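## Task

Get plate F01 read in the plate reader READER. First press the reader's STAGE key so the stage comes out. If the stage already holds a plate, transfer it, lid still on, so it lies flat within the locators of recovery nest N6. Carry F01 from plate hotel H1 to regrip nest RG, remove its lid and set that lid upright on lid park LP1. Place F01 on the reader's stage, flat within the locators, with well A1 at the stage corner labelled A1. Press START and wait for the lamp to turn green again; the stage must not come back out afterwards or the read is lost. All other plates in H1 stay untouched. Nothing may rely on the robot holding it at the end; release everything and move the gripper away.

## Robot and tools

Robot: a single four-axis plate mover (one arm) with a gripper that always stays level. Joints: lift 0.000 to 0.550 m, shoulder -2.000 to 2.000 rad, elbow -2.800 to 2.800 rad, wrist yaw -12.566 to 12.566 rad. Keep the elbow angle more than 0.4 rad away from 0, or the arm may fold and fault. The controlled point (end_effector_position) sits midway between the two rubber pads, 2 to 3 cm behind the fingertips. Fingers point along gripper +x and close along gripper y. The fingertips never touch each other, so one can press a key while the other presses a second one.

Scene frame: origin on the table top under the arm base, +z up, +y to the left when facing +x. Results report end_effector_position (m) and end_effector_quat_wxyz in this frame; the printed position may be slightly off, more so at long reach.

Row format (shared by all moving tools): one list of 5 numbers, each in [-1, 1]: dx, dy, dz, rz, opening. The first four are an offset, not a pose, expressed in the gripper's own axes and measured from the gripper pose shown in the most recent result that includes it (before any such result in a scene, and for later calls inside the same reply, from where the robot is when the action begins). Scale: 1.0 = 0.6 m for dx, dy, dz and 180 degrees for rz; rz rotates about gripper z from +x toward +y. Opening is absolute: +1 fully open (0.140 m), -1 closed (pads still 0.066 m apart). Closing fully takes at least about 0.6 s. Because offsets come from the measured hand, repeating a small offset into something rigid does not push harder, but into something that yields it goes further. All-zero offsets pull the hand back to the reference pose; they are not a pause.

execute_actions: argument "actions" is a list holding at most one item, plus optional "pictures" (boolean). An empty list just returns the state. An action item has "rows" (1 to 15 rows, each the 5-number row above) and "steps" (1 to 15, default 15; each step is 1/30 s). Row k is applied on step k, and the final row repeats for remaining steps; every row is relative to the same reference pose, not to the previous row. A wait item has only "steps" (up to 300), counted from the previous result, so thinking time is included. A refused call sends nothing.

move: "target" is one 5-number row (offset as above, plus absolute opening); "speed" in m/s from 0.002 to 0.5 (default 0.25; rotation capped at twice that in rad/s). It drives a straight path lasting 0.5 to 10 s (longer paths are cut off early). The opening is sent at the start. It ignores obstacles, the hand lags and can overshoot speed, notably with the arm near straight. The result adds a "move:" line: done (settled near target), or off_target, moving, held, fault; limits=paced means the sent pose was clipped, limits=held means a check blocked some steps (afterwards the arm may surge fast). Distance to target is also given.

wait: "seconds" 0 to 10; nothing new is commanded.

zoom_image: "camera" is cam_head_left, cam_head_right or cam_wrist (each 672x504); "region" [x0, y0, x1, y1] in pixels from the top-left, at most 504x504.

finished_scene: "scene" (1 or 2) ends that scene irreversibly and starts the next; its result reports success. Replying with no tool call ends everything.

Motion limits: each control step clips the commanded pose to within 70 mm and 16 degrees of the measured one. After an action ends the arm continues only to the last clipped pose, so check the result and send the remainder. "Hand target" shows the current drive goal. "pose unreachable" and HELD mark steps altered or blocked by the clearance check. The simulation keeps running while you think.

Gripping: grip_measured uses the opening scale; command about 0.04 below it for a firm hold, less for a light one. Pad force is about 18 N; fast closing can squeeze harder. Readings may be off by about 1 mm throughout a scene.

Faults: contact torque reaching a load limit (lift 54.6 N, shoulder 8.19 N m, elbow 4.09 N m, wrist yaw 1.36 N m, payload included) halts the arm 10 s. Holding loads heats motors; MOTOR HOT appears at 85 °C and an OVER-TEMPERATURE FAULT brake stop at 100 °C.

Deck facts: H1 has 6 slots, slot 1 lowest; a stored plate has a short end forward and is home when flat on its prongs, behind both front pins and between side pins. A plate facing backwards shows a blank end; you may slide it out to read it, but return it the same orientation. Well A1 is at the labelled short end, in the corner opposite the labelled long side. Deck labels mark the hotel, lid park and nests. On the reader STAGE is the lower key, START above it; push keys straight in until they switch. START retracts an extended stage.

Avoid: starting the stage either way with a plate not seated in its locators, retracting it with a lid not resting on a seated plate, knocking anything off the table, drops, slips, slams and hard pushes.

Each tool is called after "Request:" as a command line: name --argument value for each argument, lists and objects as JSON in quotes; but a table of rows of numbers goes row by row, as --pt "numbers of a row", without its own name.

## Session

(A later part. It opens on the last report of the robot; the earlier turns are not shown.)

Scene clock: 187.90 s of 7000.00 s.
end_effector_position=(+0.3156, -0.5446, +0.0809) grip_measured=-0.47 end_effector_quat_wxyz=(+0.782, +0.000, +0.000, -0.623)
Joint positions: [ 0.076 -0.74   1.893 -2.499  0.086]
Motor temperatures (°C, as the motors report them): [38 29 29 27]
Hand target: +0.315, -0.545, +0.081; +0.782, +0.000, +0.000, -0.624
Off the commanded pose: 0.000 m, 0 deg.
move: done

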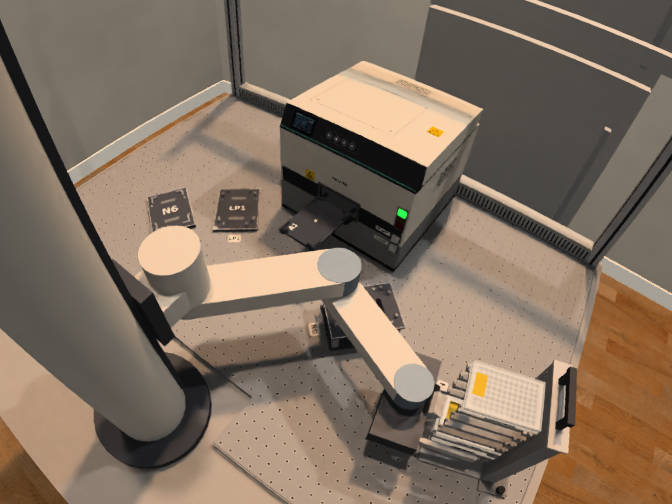

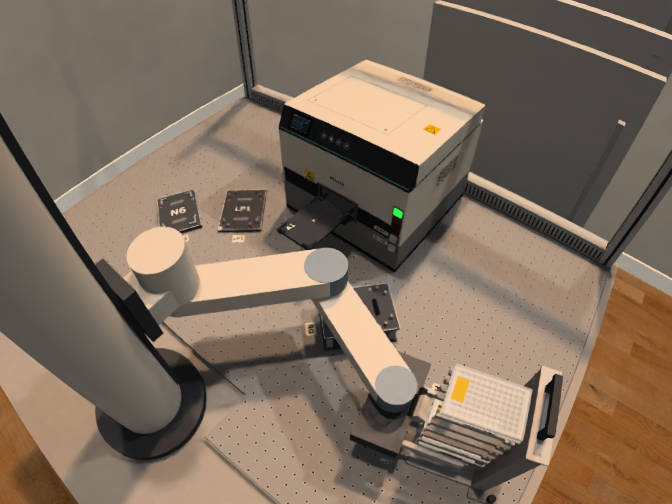

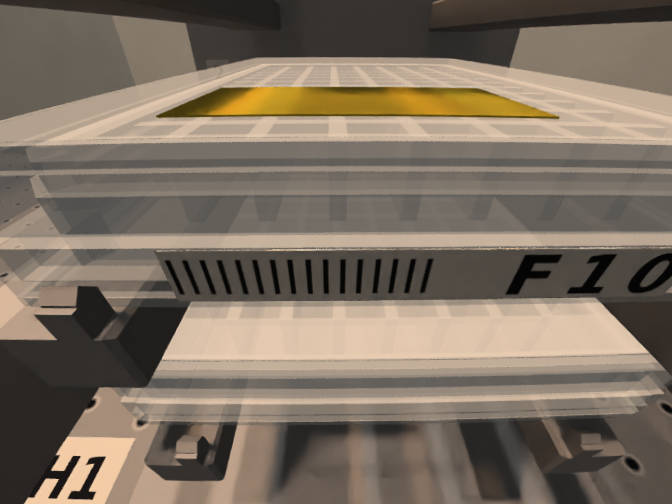

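Lifted clear of the pins. Withdrawing in two stages.

Request:
move --target '[-0.17,0,0,0,-0.52]' --speed 0.05

Request:
zoom_image --camera "cam_head_left" --region '[270,200,470,440]'

Scene clock: 194.60 s of 7000.00 s.
end_effector_position=(+0.2928, -0.4452, +0.0809) grip_measured=-0.47 end_effector_quat_wxyz=(+0.782, +0.000, +0.000, -0.624)
Joint positions: [ 0.076 -0.486  1.321 -2.182  0.086]
Motor temperatures (°C, as the motors report them): [38 29 29 27]
Hand target: +0.293, -0.445, +0.081; +0.782, +0.000, +0.000, -0.623
Off the commanded pose: 0.000 m, 0 deg.
After step 90, 1.43 s passed at rest.
move: done

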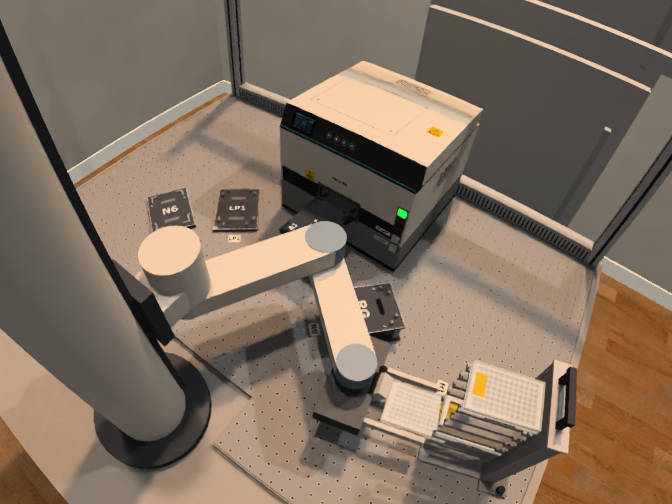

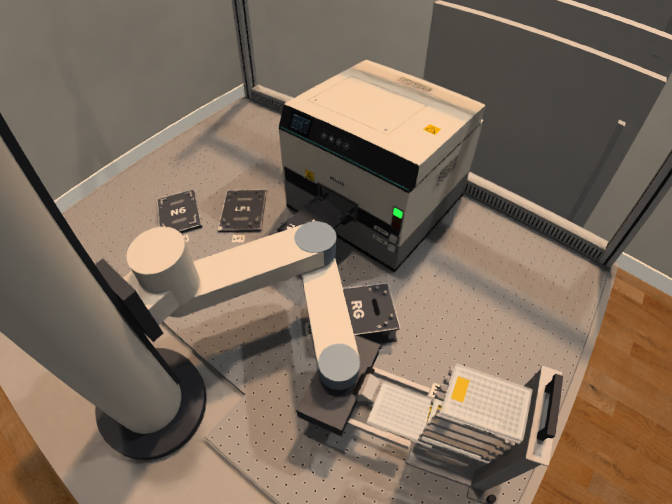

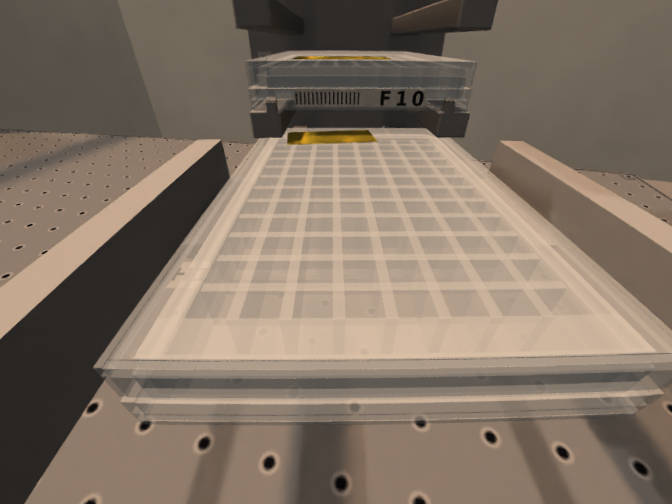

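Region (270, 200, 470, 440) of cam_head_left's 672x504 image, scaled by 2.100, with more detail than that image has.

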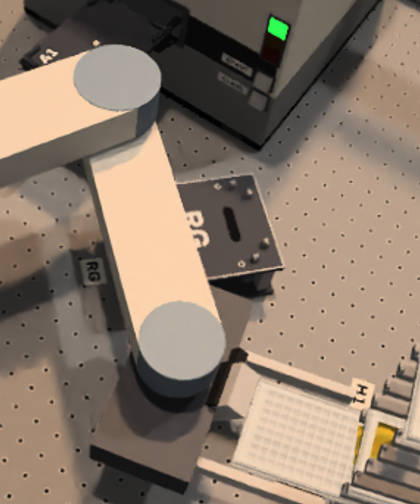

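Request:
move --target '[-0.07,-0.05,0,0,-0.52]' --speed 0.03

Scene clock: 200.00 s of 7000.00 s.
end_effector_position=(+0.2542, -0.4109, +0.0809) grip_measured=-0.47 end_effector_quat_wxyz=(+0.782, +0.000, +0.000, -0.624)
Joint positions: [ 0.076 -0.509  1.121 -1.959  0.086]
Motor temperatures (°C, as the motors report them): [38 29 29 27]
Hand target: +0.254, -0.411, +0.081; +0.782, +0.000, +0.000, -0.624
Off the commanded pose: 0.000 m, 0 deg.
After step 90, 0.47 s passed at rest.
move: done

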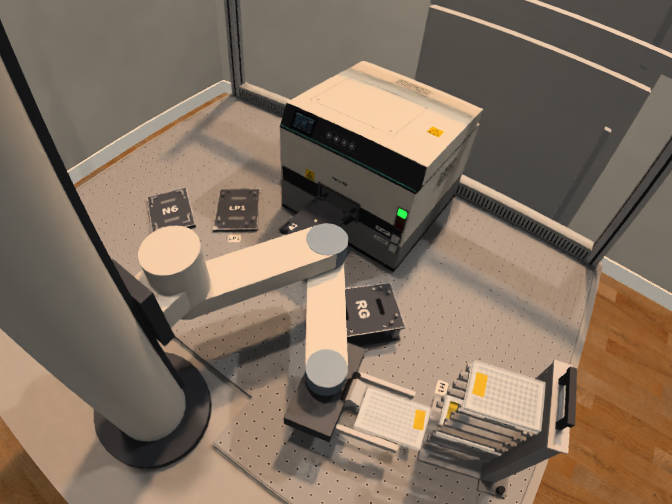

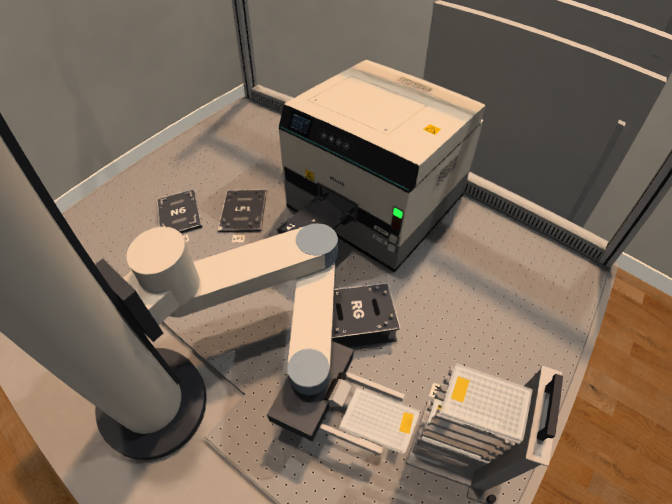

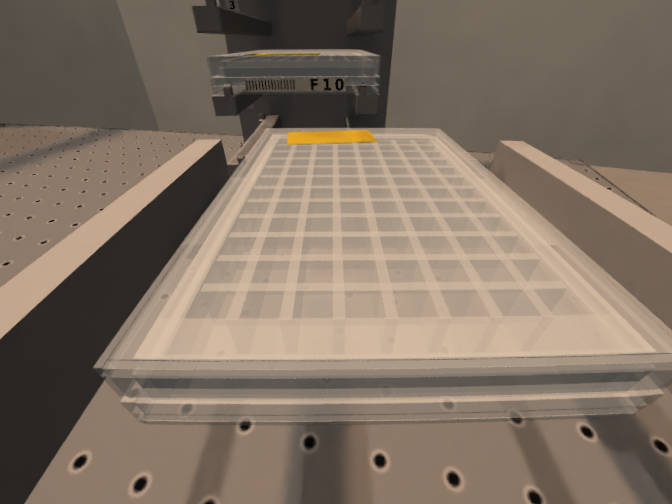

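Request:
move --target '[0,0,0.165,0,-0.52]' --speed 0.12

Request:
move --target '[-0.2333,0.1833,0,0,-0.52]' --speed 0.2

Request:
move --target '[0,0,0,-0.8156,-0.52]' --speed 0.3

Scene clock: 230.97 s of 7000.00 s.
end_effector_position=(+0.2542, -0.4109, +0.1799) grip_measured=-0.47 end_effector_quat_wxyz=(+0.782, +0.000, +0.000, -0.624)
Joint positions: [ 0.175 -0.509  1.121 -1.959  0.086]
Motor temperatures (°C, as the motors report them): [38 29 29 27]
Hand target: +0.254, -0.411, +0.180; +0.782, +0.000, +0.000, -0.624
Off the commanded pose: 0.000 m, 0 deg.
After step 90, 26.83 s passed at rest.
move: done

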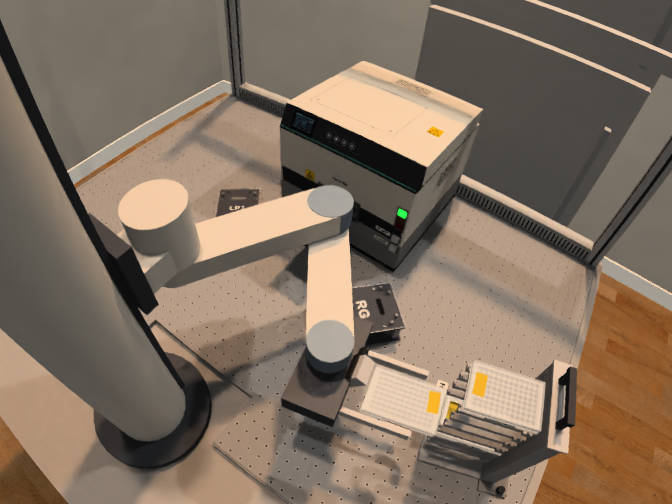

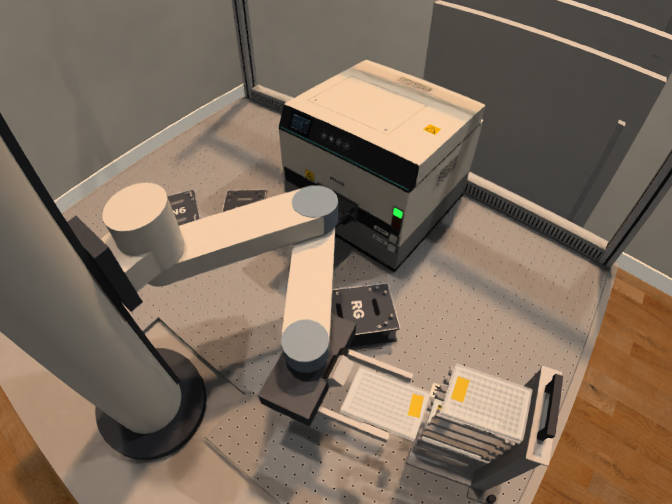

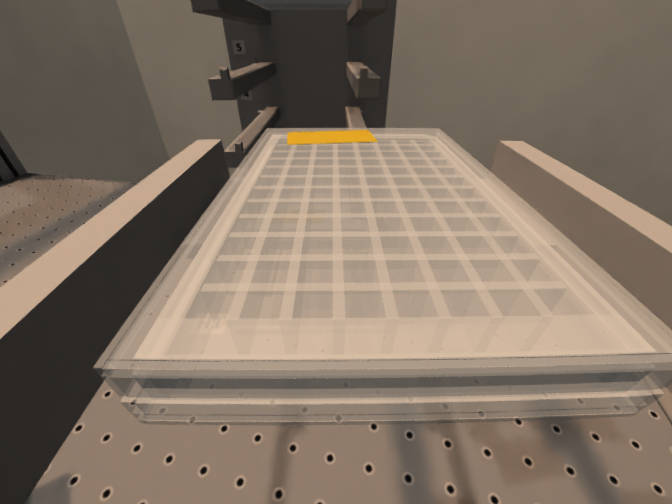

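Scene clock: 232.33 s of 7000.00 s.
end_effector_position=(+0.3304, -0.2499, +0.1799) grip_measured=-0.47 end_effector_quat_wxyz=(+0.782, +0.000, +0.000, -0.623)
Joint positions: [ 0.175  0.283  0.641 -2.27   0.086]
Motor temperatures (°C, as the motors report them): [38 29 29 27]
Hand target: +0.330, -0.250, +0.180; +0.782, +0.000, +0.000, -0.624
Off the commanded pose: 0.000 m, 0 deg.
move: done

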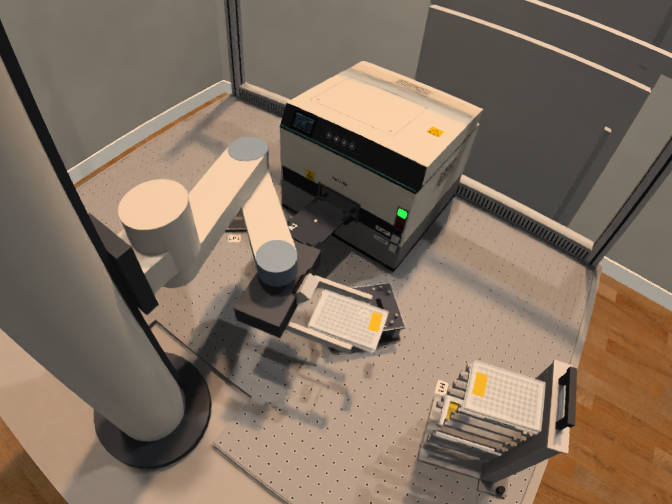

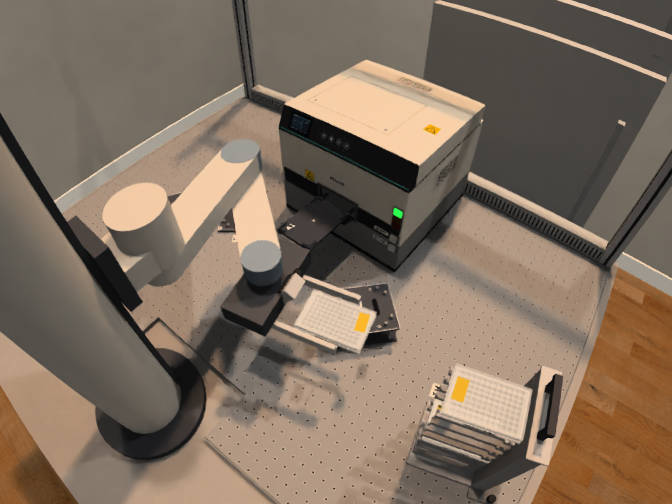

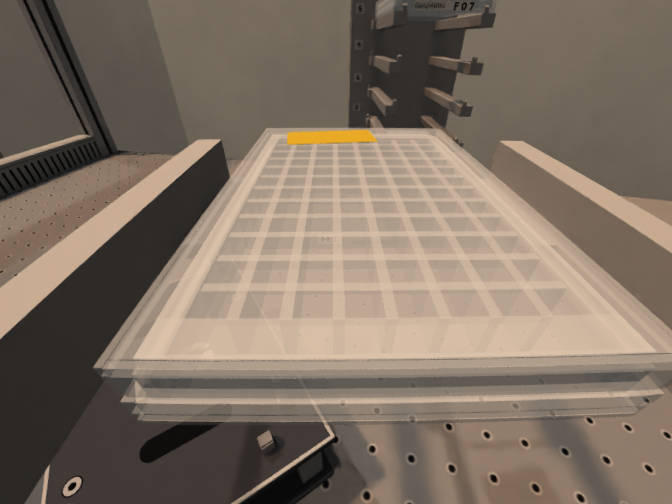

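Scene clock: 236.93 s of 7000.00 s.
end_effector_position=(+0.3303, -0.2500, +0.1799) grip_measured=-0.47 end_effector_quat_wxyz=(+0.374, -0.000, -0.000, +0.927)
Joint positions: [ 0.175 -0.393  1.953 -5.469  0.086]
Motor temperatures (°C, as the motors report them): [38 29 29 27]
Hand target: +0.330, -0.250, +0.180; +0.374, -0.000, -0.000, +0.927
Off the commanded pose: 0.000 m, 0 deg.
move: done

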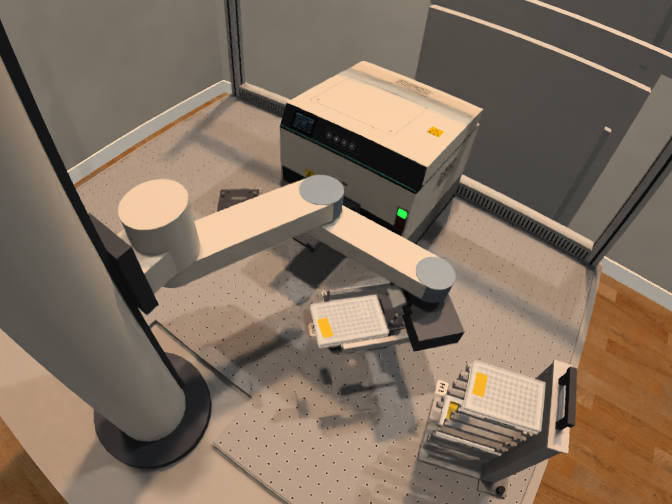

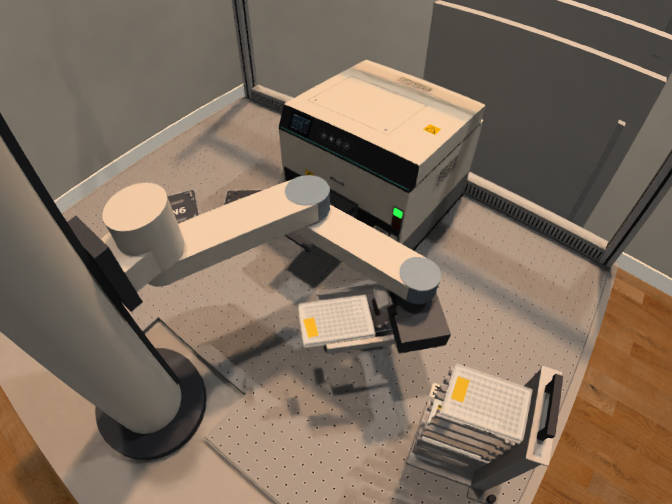

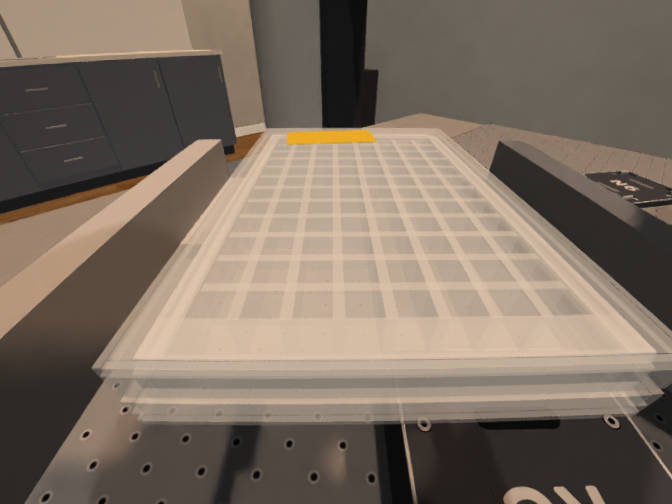

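Request:
move --target '[-0.1033,-0.1393,-0.13,0,-0.52]' --speed 0.1

Request:
zoom_image --camera "cam_head_left" --region '[250,170,500,370]'

Scene clock: 251.33 s of 7000.00 s.
end_effector_position=(+0.4330, -0.2329, +0.1019) grip_measured=-0.47 end_effector_quat_wxyz=(+0.374, -0.000, -0.000, +0.927)
Joint positions: [ 0.097 -0.416  2.428 -5.921  0.086]
Motor temperatures (°C, as the motors report them): [38 29 29 27]
Hand target: +0.433, -0.233, +0.102; +0.374, -0.000, -0.000, +0.927
Off the commanded pose: 0.000 m, 0 deg.
After step 90, 9.80 s passed at rest.
move: done

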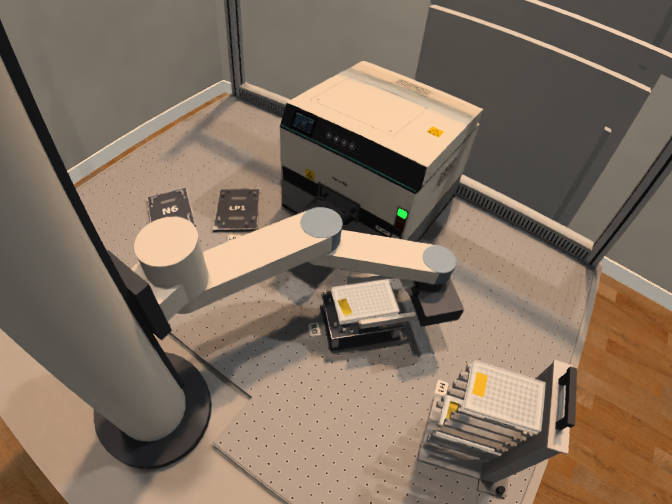

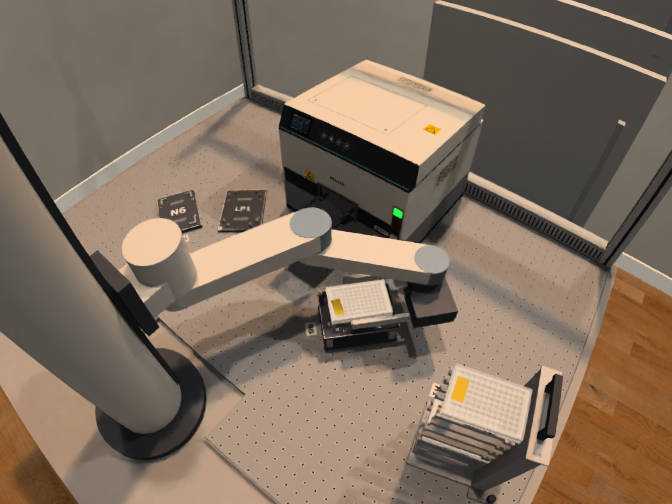

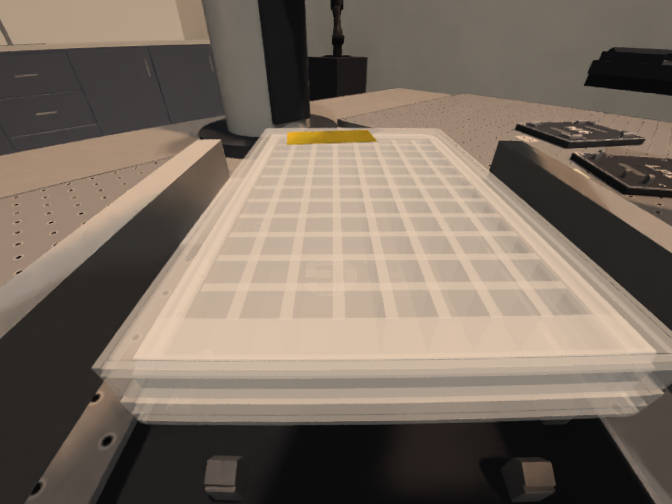

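Region (250, 170, 500, 370) of cam_head_left's 672x504 image, scaled by 2.016, with more detail than that image has; it fills the top 403 rows of this view, and the rest is white.

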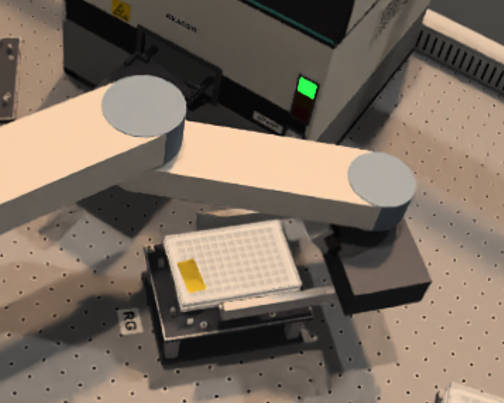

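Request:
move --target '[0,0.001,-0.02,0,-0.52]' --speed 0.02

Scene clock: 258.80 s of 7000.00 s.
end_effector_position=(+0.4326, -0.2332, +0.0898) grip_measured=-0.47 end_effector_quat_wxyz=(+0.374, -0.000, -0.000, +0.927)
Joint positions: [ 0.085 -0.416  2.428 -5.92   0.086]
Motor temperatures (°C, as the motors report them): [38 29 29 27]
Hand target: +0.433, -0.233, +0.090; +0.374, -0.000, -0.000, +0.927
Off the commanded pose: 0.000 m, 0 deg.
After step 90, 3.63 s passed at rest.
move: done

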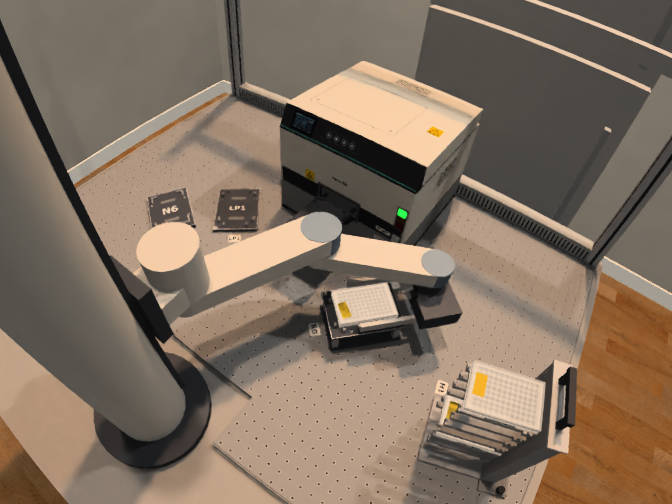

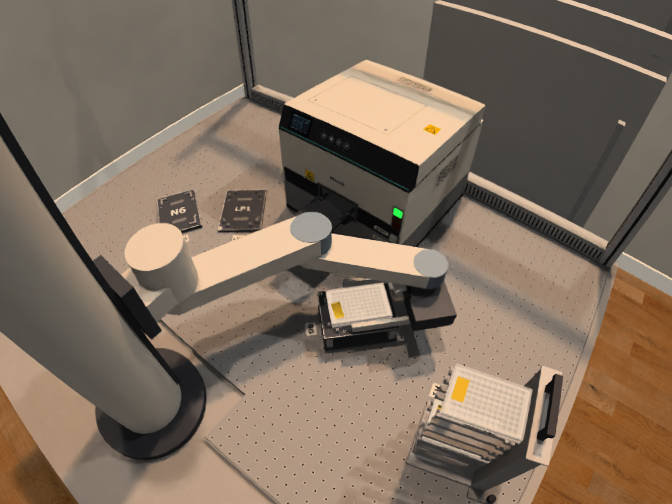

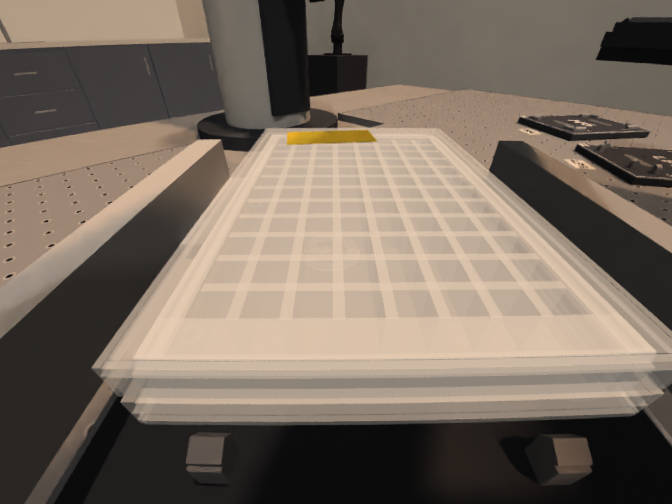

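Request:
move --target '[0,-0.001,-0.008,-0.0035,-0.52]' --speed 0.008

Request:
move --target '[0,0,-0.005,0,-0.52]' --speed 0.006

Scene clock: 271.70 s of 7000.00 s.
end_effector_position=(+0.4331, -0.2327, +0.0850) grip_measured=-0.47 end_effector_quat_wxyz=(+0.379, -0.000, -0.000, +0.925)
Joint positions: [ 0.08  -0.418  2.428 -5.929  0.086]
Motor temperatures (°C, as the motors report them): [38 29 29 27]
Hand target: +0.433, -0.233, +0.085; +0.379, -0.000, -0.000, +0.925
Off the commanded pose: 0.000 m, 0 deg.
After step 90, 9.00 s passed at rest.
move: done

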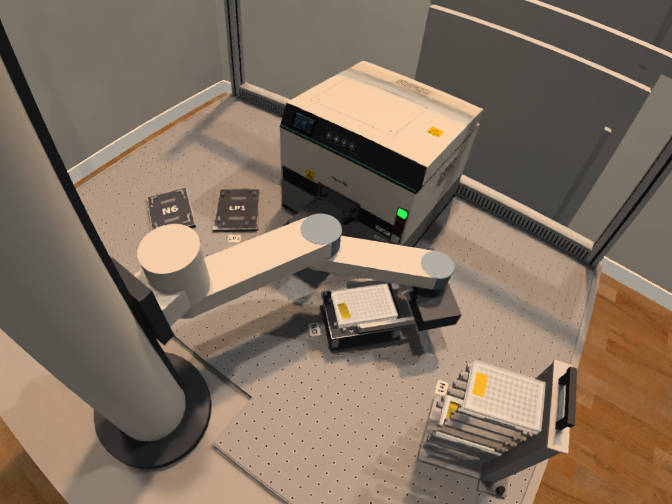

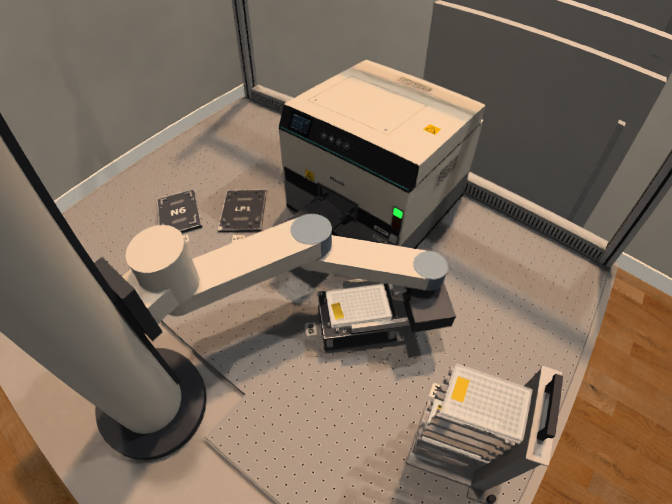

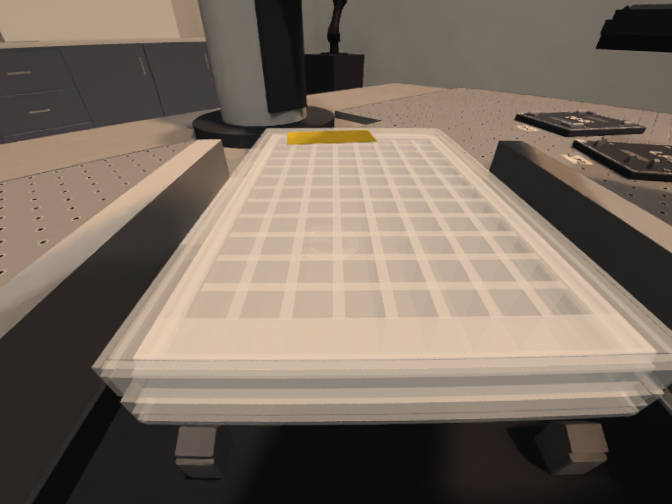

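Scene clock: 272.43 s of 7000.00 s.
end_effector_position=(+0.4331, -0.2326, +0.0820) grip_measured=-0.47 end_effector_quat_wxyz=(+0.379, -0.000, -0.000, +0.925)
Joint positions: [ 0.077 -0.418  2.427 -5.929  0.086]
Motor temperatures (°C, as the motors report them): [38 29 29 27]
Hand target: +0.433, -0.233, +0.082; +0.379, -0.000, -0.000, +0.925
Off the commanded pose: 0.000 m, 0 deg.
move: done

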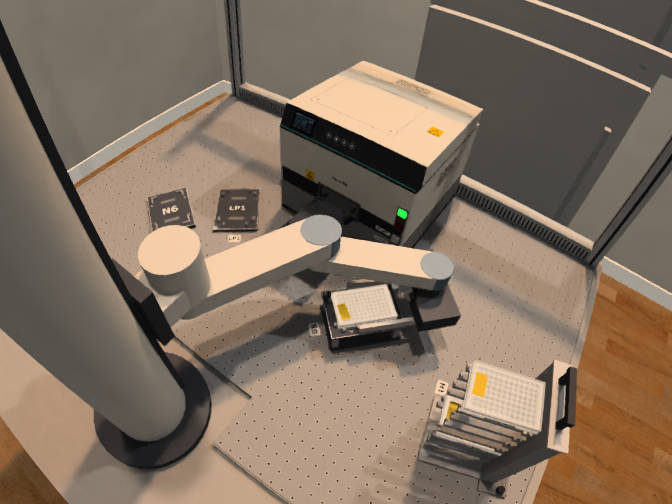

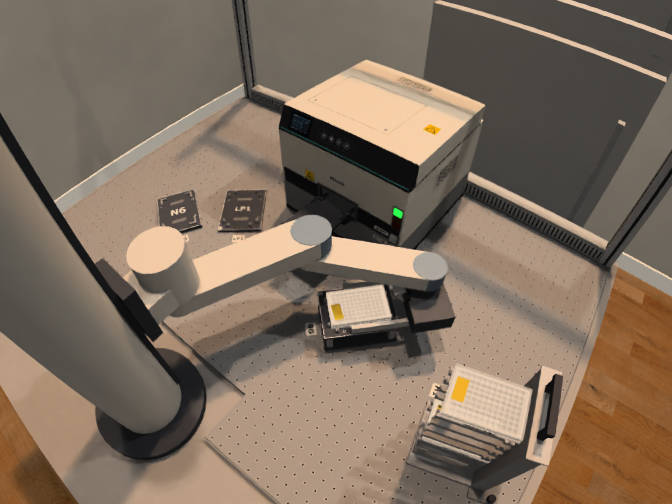

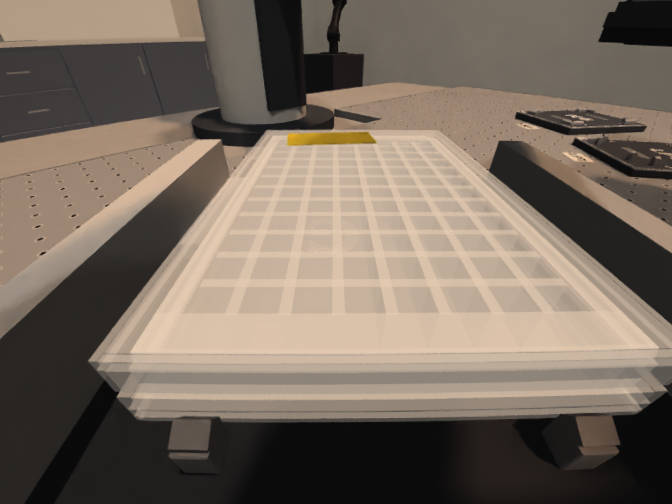

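Request:
move --target '[0.002,0,0.004,0,-0.52]' --speed 0.006

Request:
move --target '[0,0,-0.005,0,-0.52]' --speed 0.005

Scene clock: 277.50 s of 7000.00 s.
end_effector_position=(+0.4323, -0.2319, +0.0844) grip_measured=-0.47 end_effector_quat_wxyz=(+0.379, -0.000, -0.000, +0.925)
Joint positions: [ 0.079 -0.412  2.415 -5.923  0.086]
Motor temperatures (°C, as the motors report them): [38 29 29 27]
Hand target: +0.432, -0.232, +0.084; +0.379, -0.000, -0.000, +0.925
Off the commanded pose: 0.000 m, 0 deg.
After step 90, 1.37 s passed at rest.
move: done

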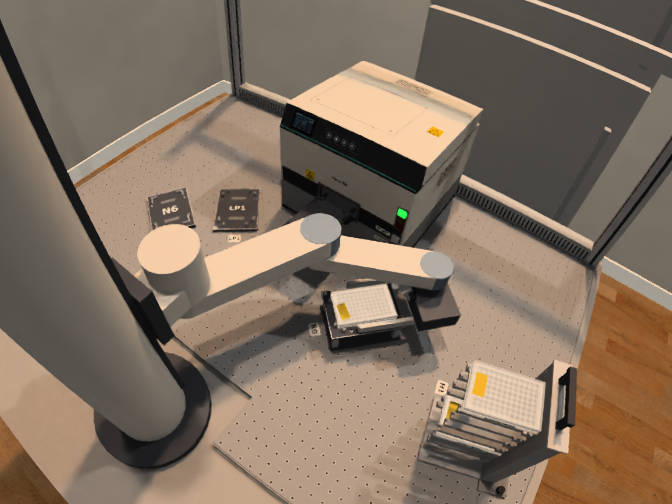

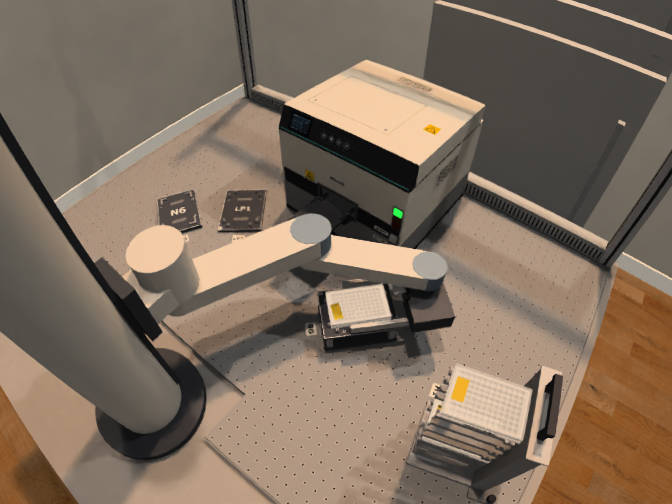

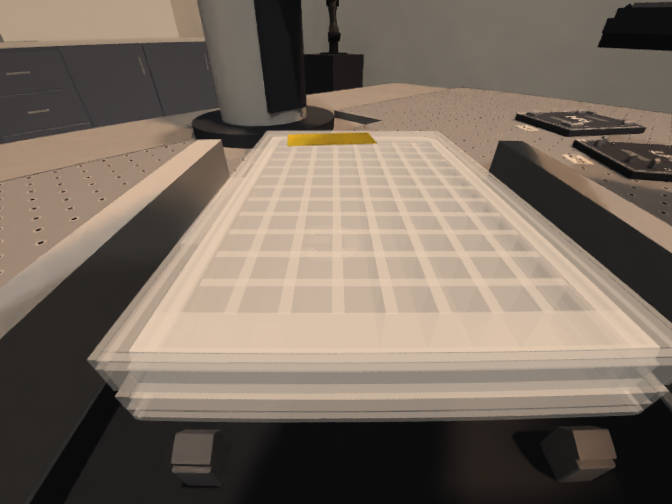

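Scene clock: 278.33 s of 7000.00 s.
end_effector_position=(+0.4323, -0.2320, +0.0814) grip_measured=-0.47 end_effector_quat_wxyz=(+0.379, -0.000, -0.000, +0.925)
Joint positions: [ 0.076 -0.413  2.416 -5.923  0.086]
Motor temperatures (°C, as the motors report them): [38 29 29 27]
Hand target: +0.432, -0.232, +0.081; +0.379, -0.000, -0.000, +0.925
Off the commanded pose: 0.000 m, 0 deg.
move: done

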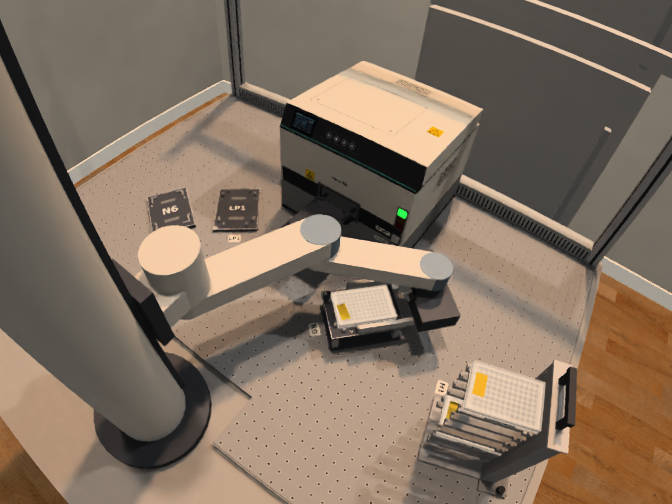

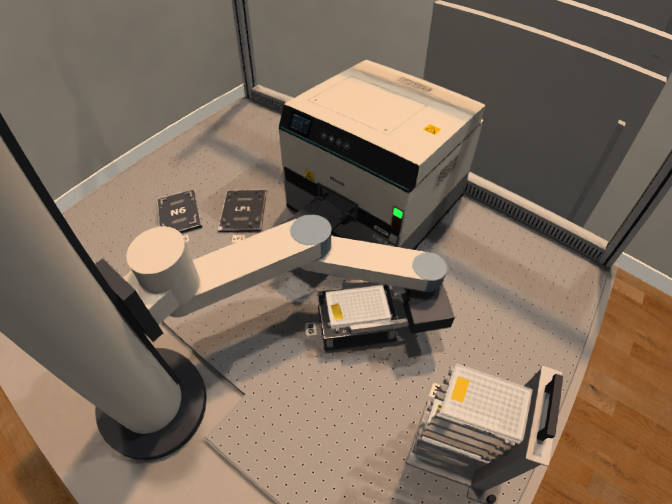

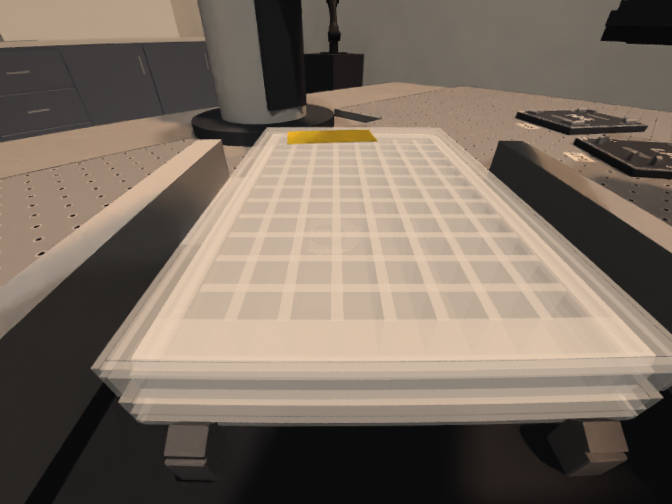

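Request:
move --target '[-0.001,0,0.001,0,-0.52]' --speed 0.004

Request:
move --target '[0,0,-0.004,0,-0.52]' --speed 0.004

Scene clock: 282.57 s of 7000.00 s.
end_effector_position=(+0.4328, -0.2323, +0.0820) grip_measured=-0.47 end_effector_quat_wxyz=(+0.379, -0.000, -0.000, +0.925)
Joint positions: [ 0.077 -0.415  2.422 -5.926  0.086]
Motor temperatures (°C, as the motors report them): [38 29 29 27]
Hand target: +0.433, -0.232, +0.082; +0.379, -0.000, -0.000, +0.925
Off the commanded pose: 0.000 m, 0 deg.
After step 90, 0.53 s passed at rest.
move: done

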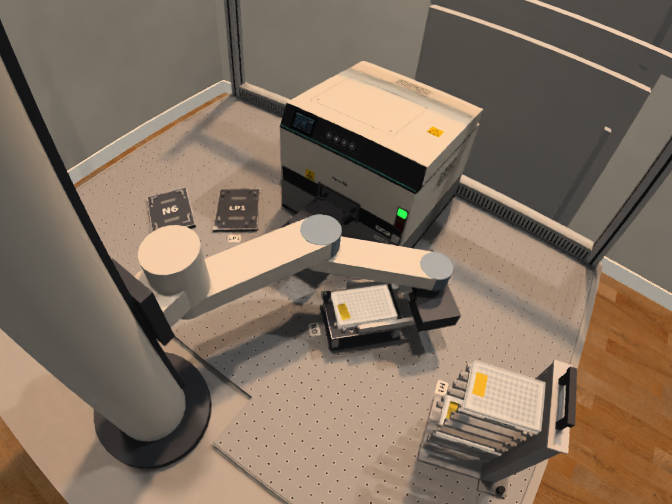

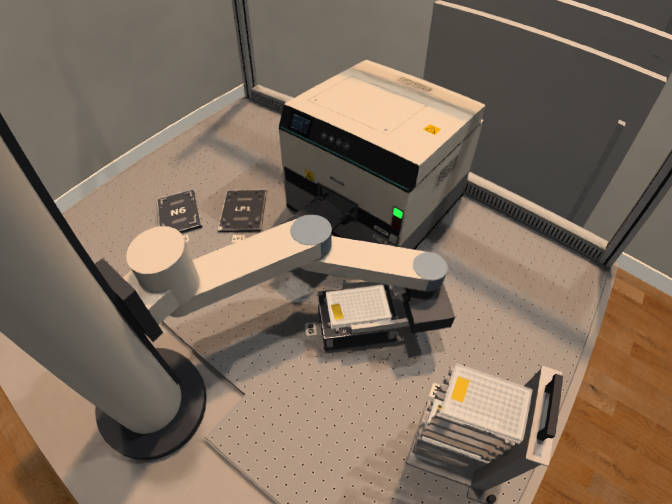

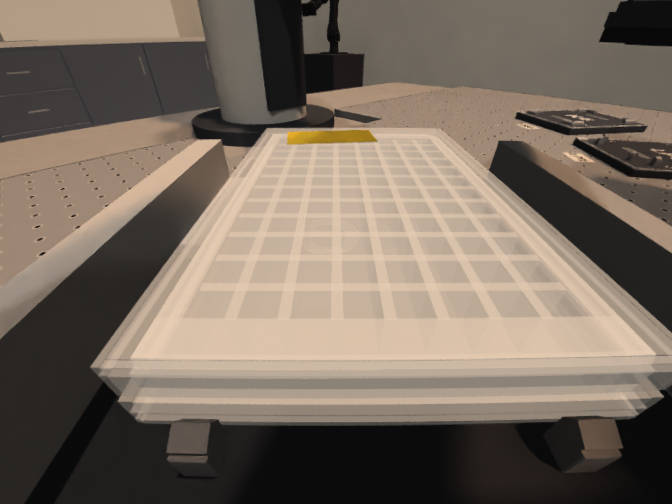

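Scene clock: 283.40 s of 7000.00 s.
end_effector_position=(+0.4328, -0.2323, +0.0796) grip_measured=-0.47 end_effector_quat_wxyz=(+0.379, -0.000, -0.000, +0.925)
Joint positions: [ 0.075 -0.415  2.422 -5.926  0.086]
Motor temperatures (°C, as the motors report them): [38 29 29 27]
Hand target: +0.433, -0.232, +0.080; +0.379, -0.000, -0.000, +0.925
Off the commanded pose: 0.000 m, 0 deg.
move: done

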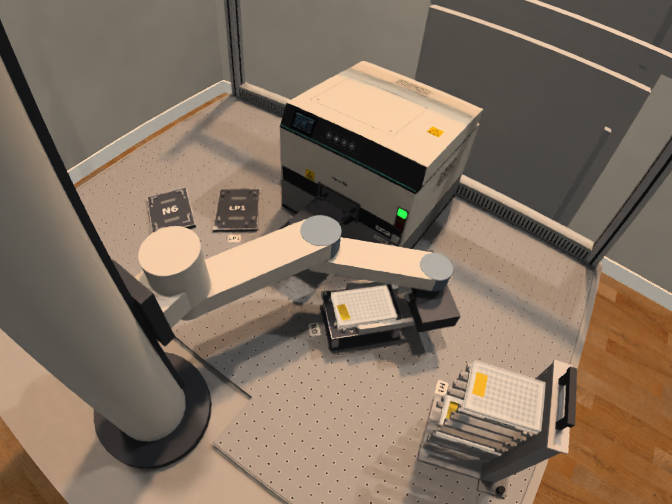

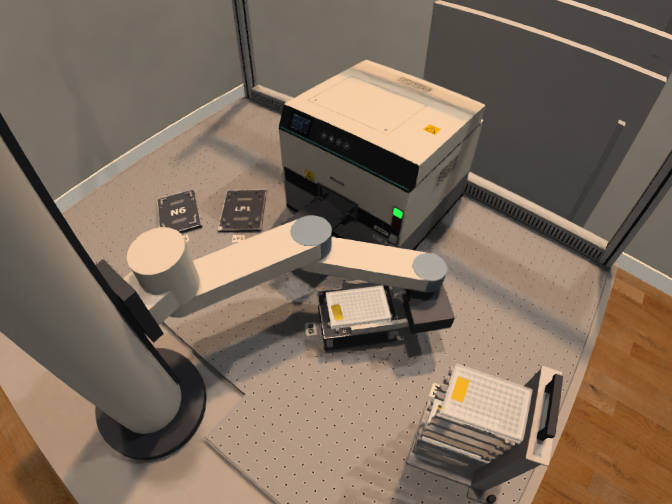

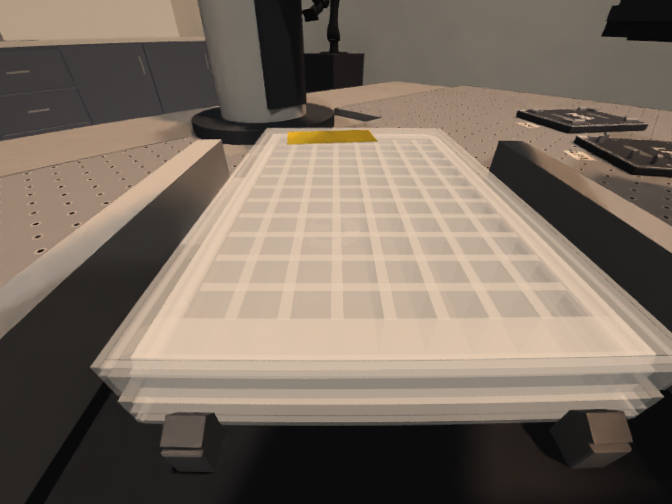

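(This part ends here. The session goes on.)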